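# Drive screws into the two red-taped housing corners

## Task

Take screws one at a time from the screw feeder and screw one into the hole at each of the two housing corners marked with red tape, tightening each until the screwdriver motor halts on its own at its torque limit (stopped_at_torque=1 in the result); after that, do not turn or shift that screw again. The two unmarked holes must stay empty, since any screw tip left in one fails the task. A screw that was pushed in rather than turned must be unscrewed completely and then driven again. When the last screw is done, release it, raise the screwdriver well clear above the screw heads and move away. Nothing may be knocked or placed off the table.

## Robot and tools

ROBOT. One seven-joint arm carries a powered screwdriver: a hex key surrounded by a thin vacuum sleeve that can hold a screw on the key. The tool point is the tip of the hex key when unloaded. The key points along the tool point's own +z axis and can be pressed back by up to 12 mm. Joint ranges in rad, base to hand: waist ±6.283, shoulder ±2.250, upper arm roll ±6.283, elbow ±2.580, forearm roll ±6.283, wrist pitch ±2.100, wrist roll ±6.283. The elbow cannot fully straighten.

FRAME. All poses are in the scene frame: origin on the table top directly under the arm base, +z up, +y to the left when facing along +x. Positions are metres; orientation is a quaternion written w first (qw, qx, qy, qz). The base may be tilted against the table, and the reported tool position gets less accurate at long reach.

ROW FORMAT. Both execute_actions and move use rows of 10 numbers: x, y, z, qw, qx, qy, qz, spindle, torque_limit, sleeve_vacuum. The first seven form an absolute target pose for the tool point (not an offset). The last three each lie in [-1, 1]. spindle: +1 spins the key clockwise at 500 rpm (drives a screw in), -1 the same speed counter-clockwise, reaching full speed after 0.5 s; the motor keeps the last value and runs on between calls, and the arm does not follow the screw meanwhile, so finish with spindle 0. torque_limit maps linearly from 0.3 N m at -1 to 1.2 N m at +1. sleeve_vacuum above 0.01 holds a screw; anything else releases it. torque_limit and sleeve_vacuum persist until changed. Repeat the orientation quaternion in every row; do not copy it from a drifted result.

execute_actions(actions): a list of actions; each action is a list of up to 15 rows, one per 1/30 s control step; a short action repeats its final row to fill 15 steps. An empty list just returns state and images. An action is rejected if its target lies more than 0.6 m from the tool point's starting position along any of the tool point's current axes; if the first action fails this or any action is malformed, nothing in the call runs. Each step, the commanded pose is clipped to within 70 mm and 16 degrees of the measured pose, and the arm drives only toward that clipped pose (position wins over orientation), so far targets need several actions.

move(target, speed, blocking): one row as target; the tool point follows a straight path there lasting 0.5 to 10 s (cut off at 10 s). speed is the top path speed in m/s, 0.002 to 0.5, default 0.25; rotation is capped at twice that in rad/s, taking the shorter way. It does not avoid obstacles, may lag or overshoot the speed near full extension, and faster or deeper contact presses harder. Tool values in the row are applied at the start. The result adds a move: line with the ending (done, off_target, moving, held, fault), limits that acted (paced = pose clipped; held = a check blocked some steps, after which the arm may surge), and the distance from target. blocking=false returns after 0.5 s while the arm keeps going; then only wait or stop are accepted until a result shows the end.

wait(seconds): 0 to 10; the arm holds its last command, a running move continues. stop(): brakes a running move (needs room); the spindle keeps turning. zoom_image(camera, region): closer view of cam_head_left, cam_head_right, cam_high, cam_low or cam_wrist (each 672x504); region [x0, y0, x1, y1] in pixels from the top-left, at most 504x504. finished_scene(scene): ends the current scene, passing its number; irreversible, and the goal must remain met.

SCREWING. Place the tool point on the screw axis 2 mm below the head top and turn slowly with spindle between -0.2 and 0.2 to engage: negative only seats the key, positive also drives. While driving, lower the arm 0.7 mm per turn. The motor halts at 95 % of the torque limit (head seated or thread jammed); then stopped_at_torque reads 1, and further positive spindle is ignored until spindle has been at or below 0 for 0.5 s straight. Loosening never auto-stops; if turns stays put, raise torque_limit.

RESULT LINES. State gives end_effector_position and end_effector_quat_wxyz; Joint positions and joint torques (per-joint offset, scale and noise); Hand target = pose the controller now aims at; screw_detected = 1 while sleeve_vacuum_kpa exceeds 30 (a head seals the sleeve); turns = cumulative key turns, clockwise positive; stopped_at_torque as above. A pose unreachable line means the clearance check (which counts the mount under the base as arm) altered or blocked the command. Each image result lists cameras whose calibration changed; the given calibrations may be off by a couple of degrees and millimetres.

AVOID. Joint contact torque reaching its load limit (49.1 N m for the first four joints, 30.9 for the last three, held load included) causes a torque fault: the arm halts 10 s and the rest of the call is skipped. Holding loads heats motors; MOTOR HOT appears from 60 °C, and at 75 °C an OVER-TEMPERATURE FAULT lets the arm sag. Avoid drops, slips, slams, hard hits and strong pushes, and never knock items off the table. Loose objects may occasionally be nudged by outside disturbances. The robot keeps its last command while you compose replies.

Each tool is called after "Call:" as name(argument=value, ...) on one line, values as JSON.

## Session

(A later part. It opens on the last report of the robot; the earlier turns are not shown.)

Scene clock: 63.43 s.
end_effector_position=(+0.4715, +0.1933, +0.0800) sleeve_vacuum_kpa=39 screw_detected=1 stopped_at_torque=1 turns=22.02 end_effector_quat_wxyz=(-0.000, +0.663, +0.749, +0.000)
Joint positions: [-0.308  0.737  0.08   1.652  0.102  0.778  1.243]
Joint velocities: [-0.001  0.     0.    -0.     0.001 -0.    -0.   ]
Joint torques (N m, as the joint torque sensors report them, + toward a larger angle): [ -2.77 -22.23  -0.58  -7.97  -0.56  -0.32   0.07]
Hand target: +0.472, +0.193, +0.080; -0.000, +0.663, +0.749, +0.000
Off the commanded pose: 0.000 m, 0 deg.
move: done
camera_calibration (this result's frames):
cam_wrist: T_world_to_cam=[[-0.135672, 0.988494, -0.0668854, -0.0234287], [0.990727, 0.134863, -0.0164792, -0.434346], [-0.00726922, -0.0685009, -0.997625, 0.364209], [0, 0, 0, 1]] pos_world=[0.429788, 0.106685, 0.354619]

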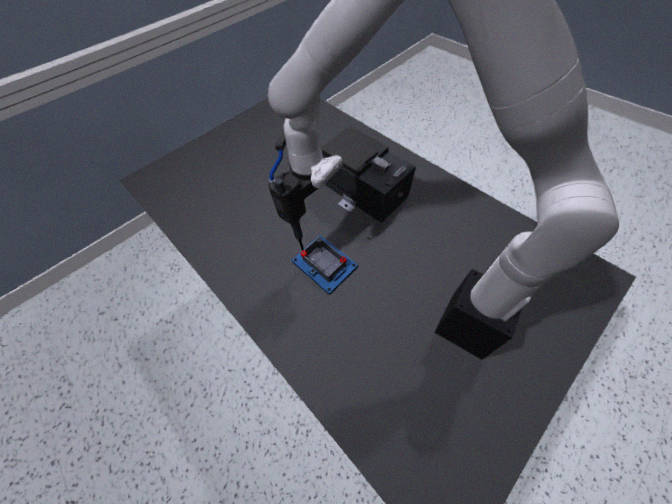

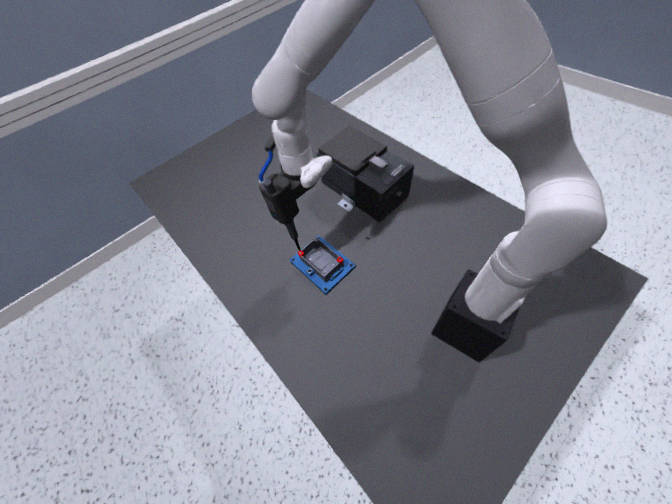

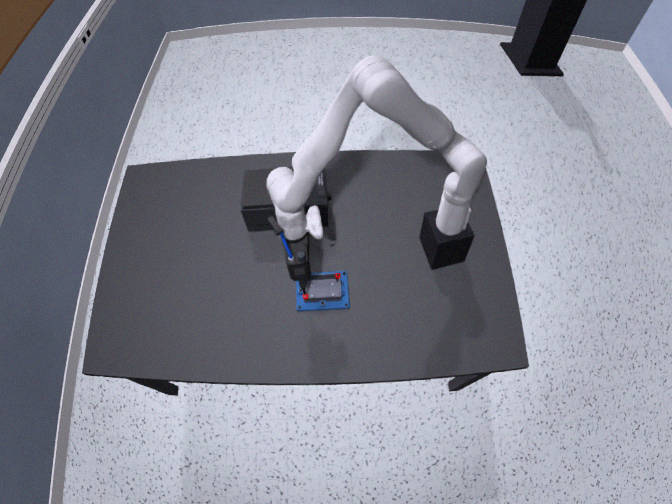

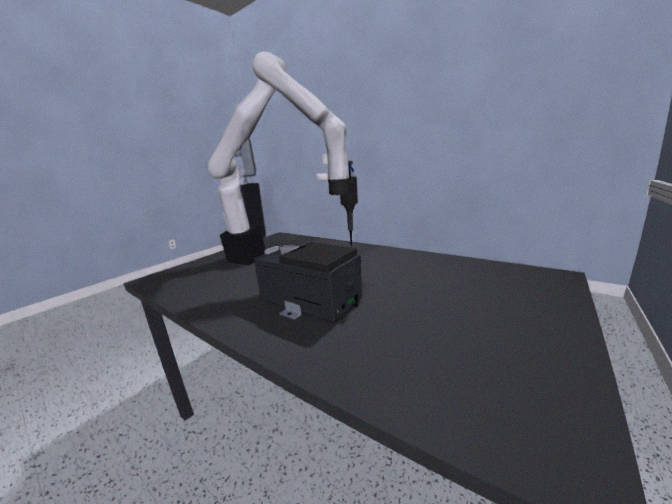

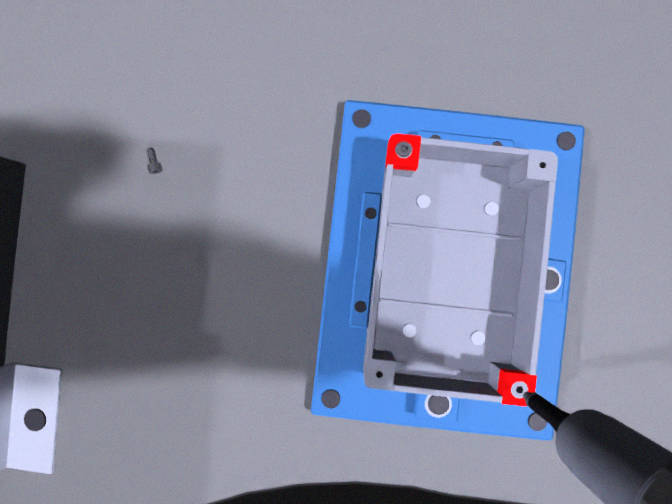

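Call:
execute_actions(actions=[[[0.471,0.1931,0.072,0,0.663,0.749,0,0,0,1]],[[0.471,0.1931,0.070,0,0.663,0.749,0,0.3,0,1]],[[0.471,0.1931,0.0685,0,0.663,0.749,0,0.3,0,1]],[[0.471,0.1931,0.067,0,0.663,0.749,0,0.3,0,1]],[[0.471,0.1931,0.066,0,0.663,0.749,0,0.3,0,1]],[[0.471,0.1931,0.065,0,0.663,0.749,0,0.3,0,1]],[[0.471,0.1931,0.064,0,0.663,0.749,0,0.3,0,1]],[[0.471,0.1931,0.063,0,0.663,0.749,0,0.3,0,1]],[[0.471,0.1931,0.062,0,0.663,0.749,0,0.3,0,1]],[[0.471,0.1931,0.061,0,0.663,0.749,0,0.3,0,1]],[[0.471,0.1931,0.060,0,0.663,0.749,0,0.5,0,1]],[[0.471,0.1931,0.0587,0,0.663,0.749,0,0.5,0,1]],[[0.471,0.1931,0.0573,0,0.663,0.749,0,0.5,0,1]],[[0.471,0.1931,0.056,0,0.663,0.749,0,0.5,0,1]],[[0.471,0.1931,0.055,0,0.663,0.749,0,0.5,0,1]],[[0.471,0.1931,0.055,0,0.663,0.749,0,0.5,0,1]],[[0.471,0.1931,0.055,0,0.663,0.749,0,0,0,1]]])

Scene clock: 73.23 s.
end_effector_position=(+0.4715, +0.1935, +0.0557) sleeve_vacuum_kpa=40 screw_detected=1 stopped_at_torque=1 turns=41.45 end_effector_quat_wxyz=(+0.000, +0.663, +0.749, +0.001)
Joint positions: [-0.303  0.779  0.081  1.668  0.104  0.718  1.242]
Joint velocities: [-0.001  0.    -0.     0.003 -0.     0.     0.001]
Joint torques (N m, as the joint torque sensors report them, + toward a larger angle): [ -2.71 -21.59  -0.7   -7.29  -0.43  -0.25  -0.02]
Hand target: +0.471, +0.193, +0.055; +0.000, +0.663, +0.749, -0.000
Off the commanded pose: 0.001 m, 0 deg.
camera_calibration (this result's frames):
cam_wrist: T_world_to_cam=[[-0.135622, 0.988539, -0.0663148, -0.0252896], [0.990742, 0.134904, -0.0152133, -0.434844], [-0.00609281, -0.0677641, -0.997683, 0.339277], [0, 0, 0, 1]] pos_world=[0.429456, 0.106653, 0.330199]

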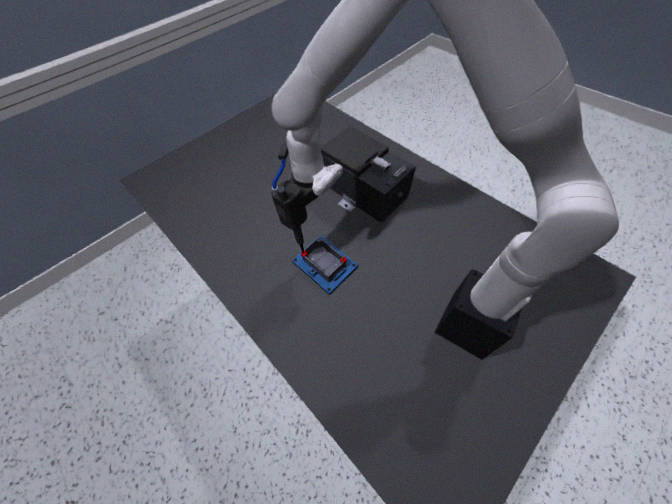

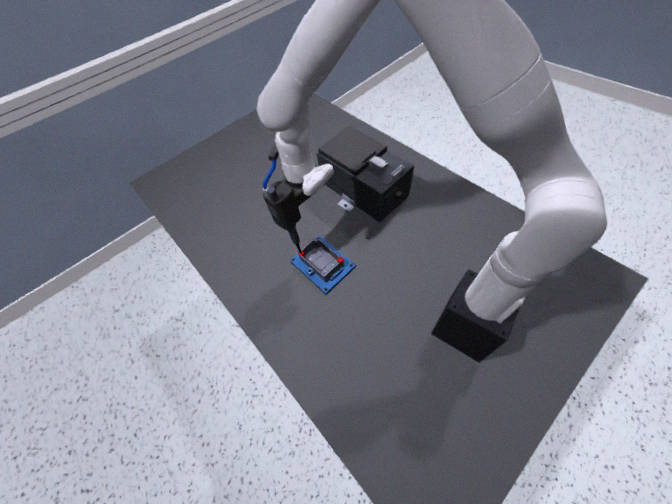

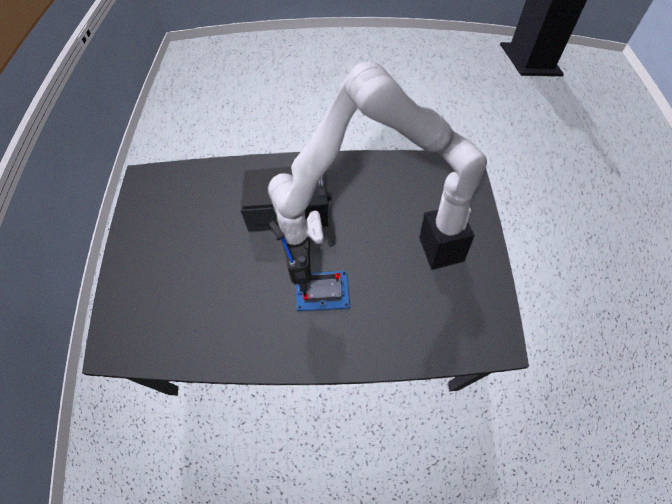

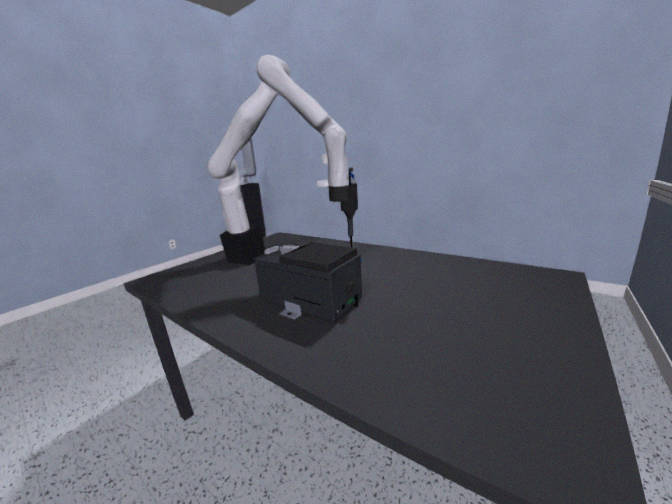

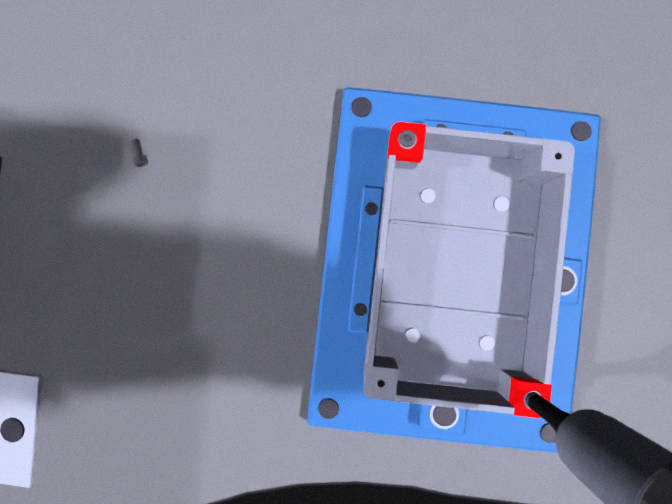

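Call:
move(target=[0.471,0.1931,0.16,0,0.663,0.749,0,0,0,0])

Call:
finished_scene(scene=2)

Scene clock: 74.50 s.
end_effector_position=(+0.4709, +0.1928, +0.1598) sleeve_vacuum_kpa=0 screw_detected=0 stopped_at_torque=1 turns=41.45 end_effector_quat_wxyz=(+0.000, +0.663, +0.749, -0.000)
Joint positions: [-0.329  0.614  0.081  1.575  0.095  0.979  1.249]
Joint velocities: [-0.003 -0.003 -0.001  0.002 -0.     0.    -0.001]
Joint torques (N m, as the joint torque sensors report them, + toward a larger angle): [ -2.46 -21.16  -0.73  -9.29  -0.65  -0.28   0.11]
Hand target: +0.471, +0.193, +0.160; +0.000, +0.663, +0.749, -0.000
Off the commanded pose: 0.000 m, 0 deg.
move: done
camera_calibration (this result's frames):
cam_wrist: T_world_to_cam=[[-0.13524, 0.988517, -0.0674092, -0.0177706], [0.990785, 0.134416, -0.0166284, -0.43229], [-0.00737654, -0.0690369, -0.997587, 0.443951], [0, 0, 0, 1]] pos_world=[0.429178, 0.106322, 0.434493]

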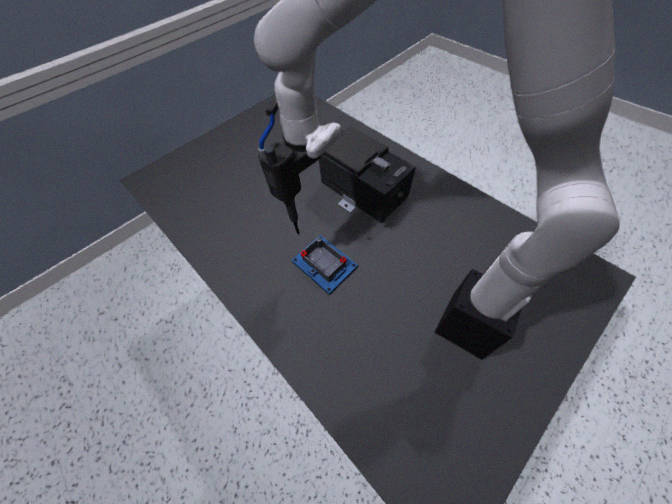

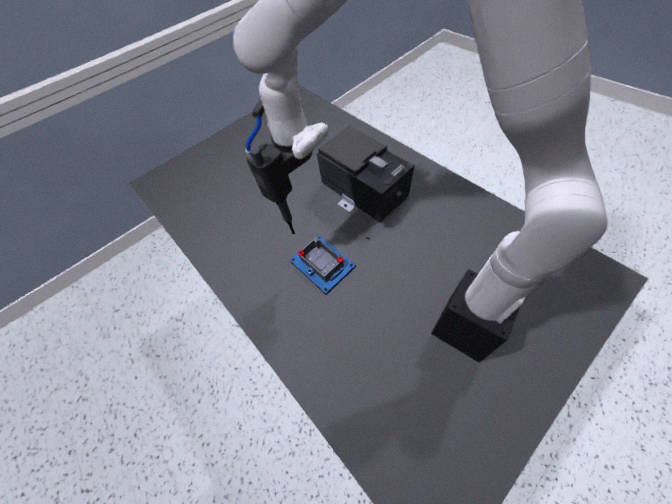

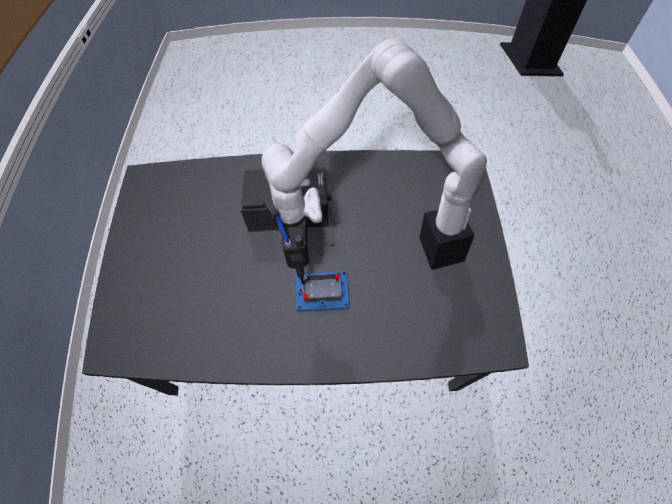

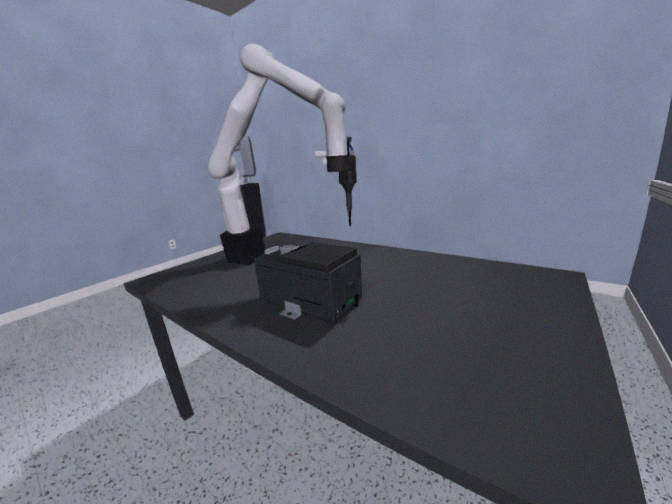

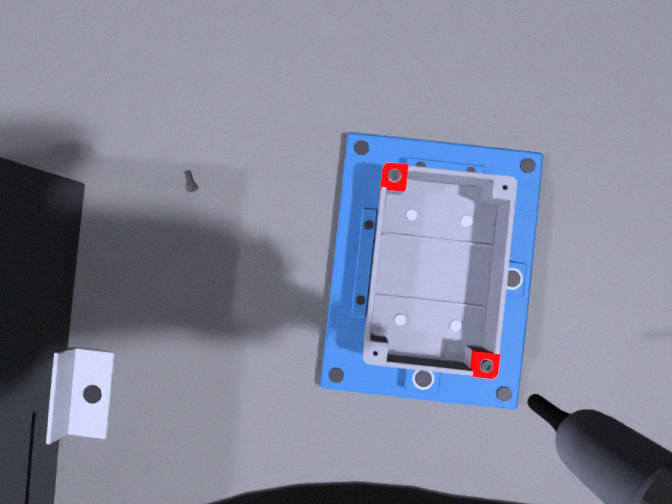

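The scene is finished: the task was done.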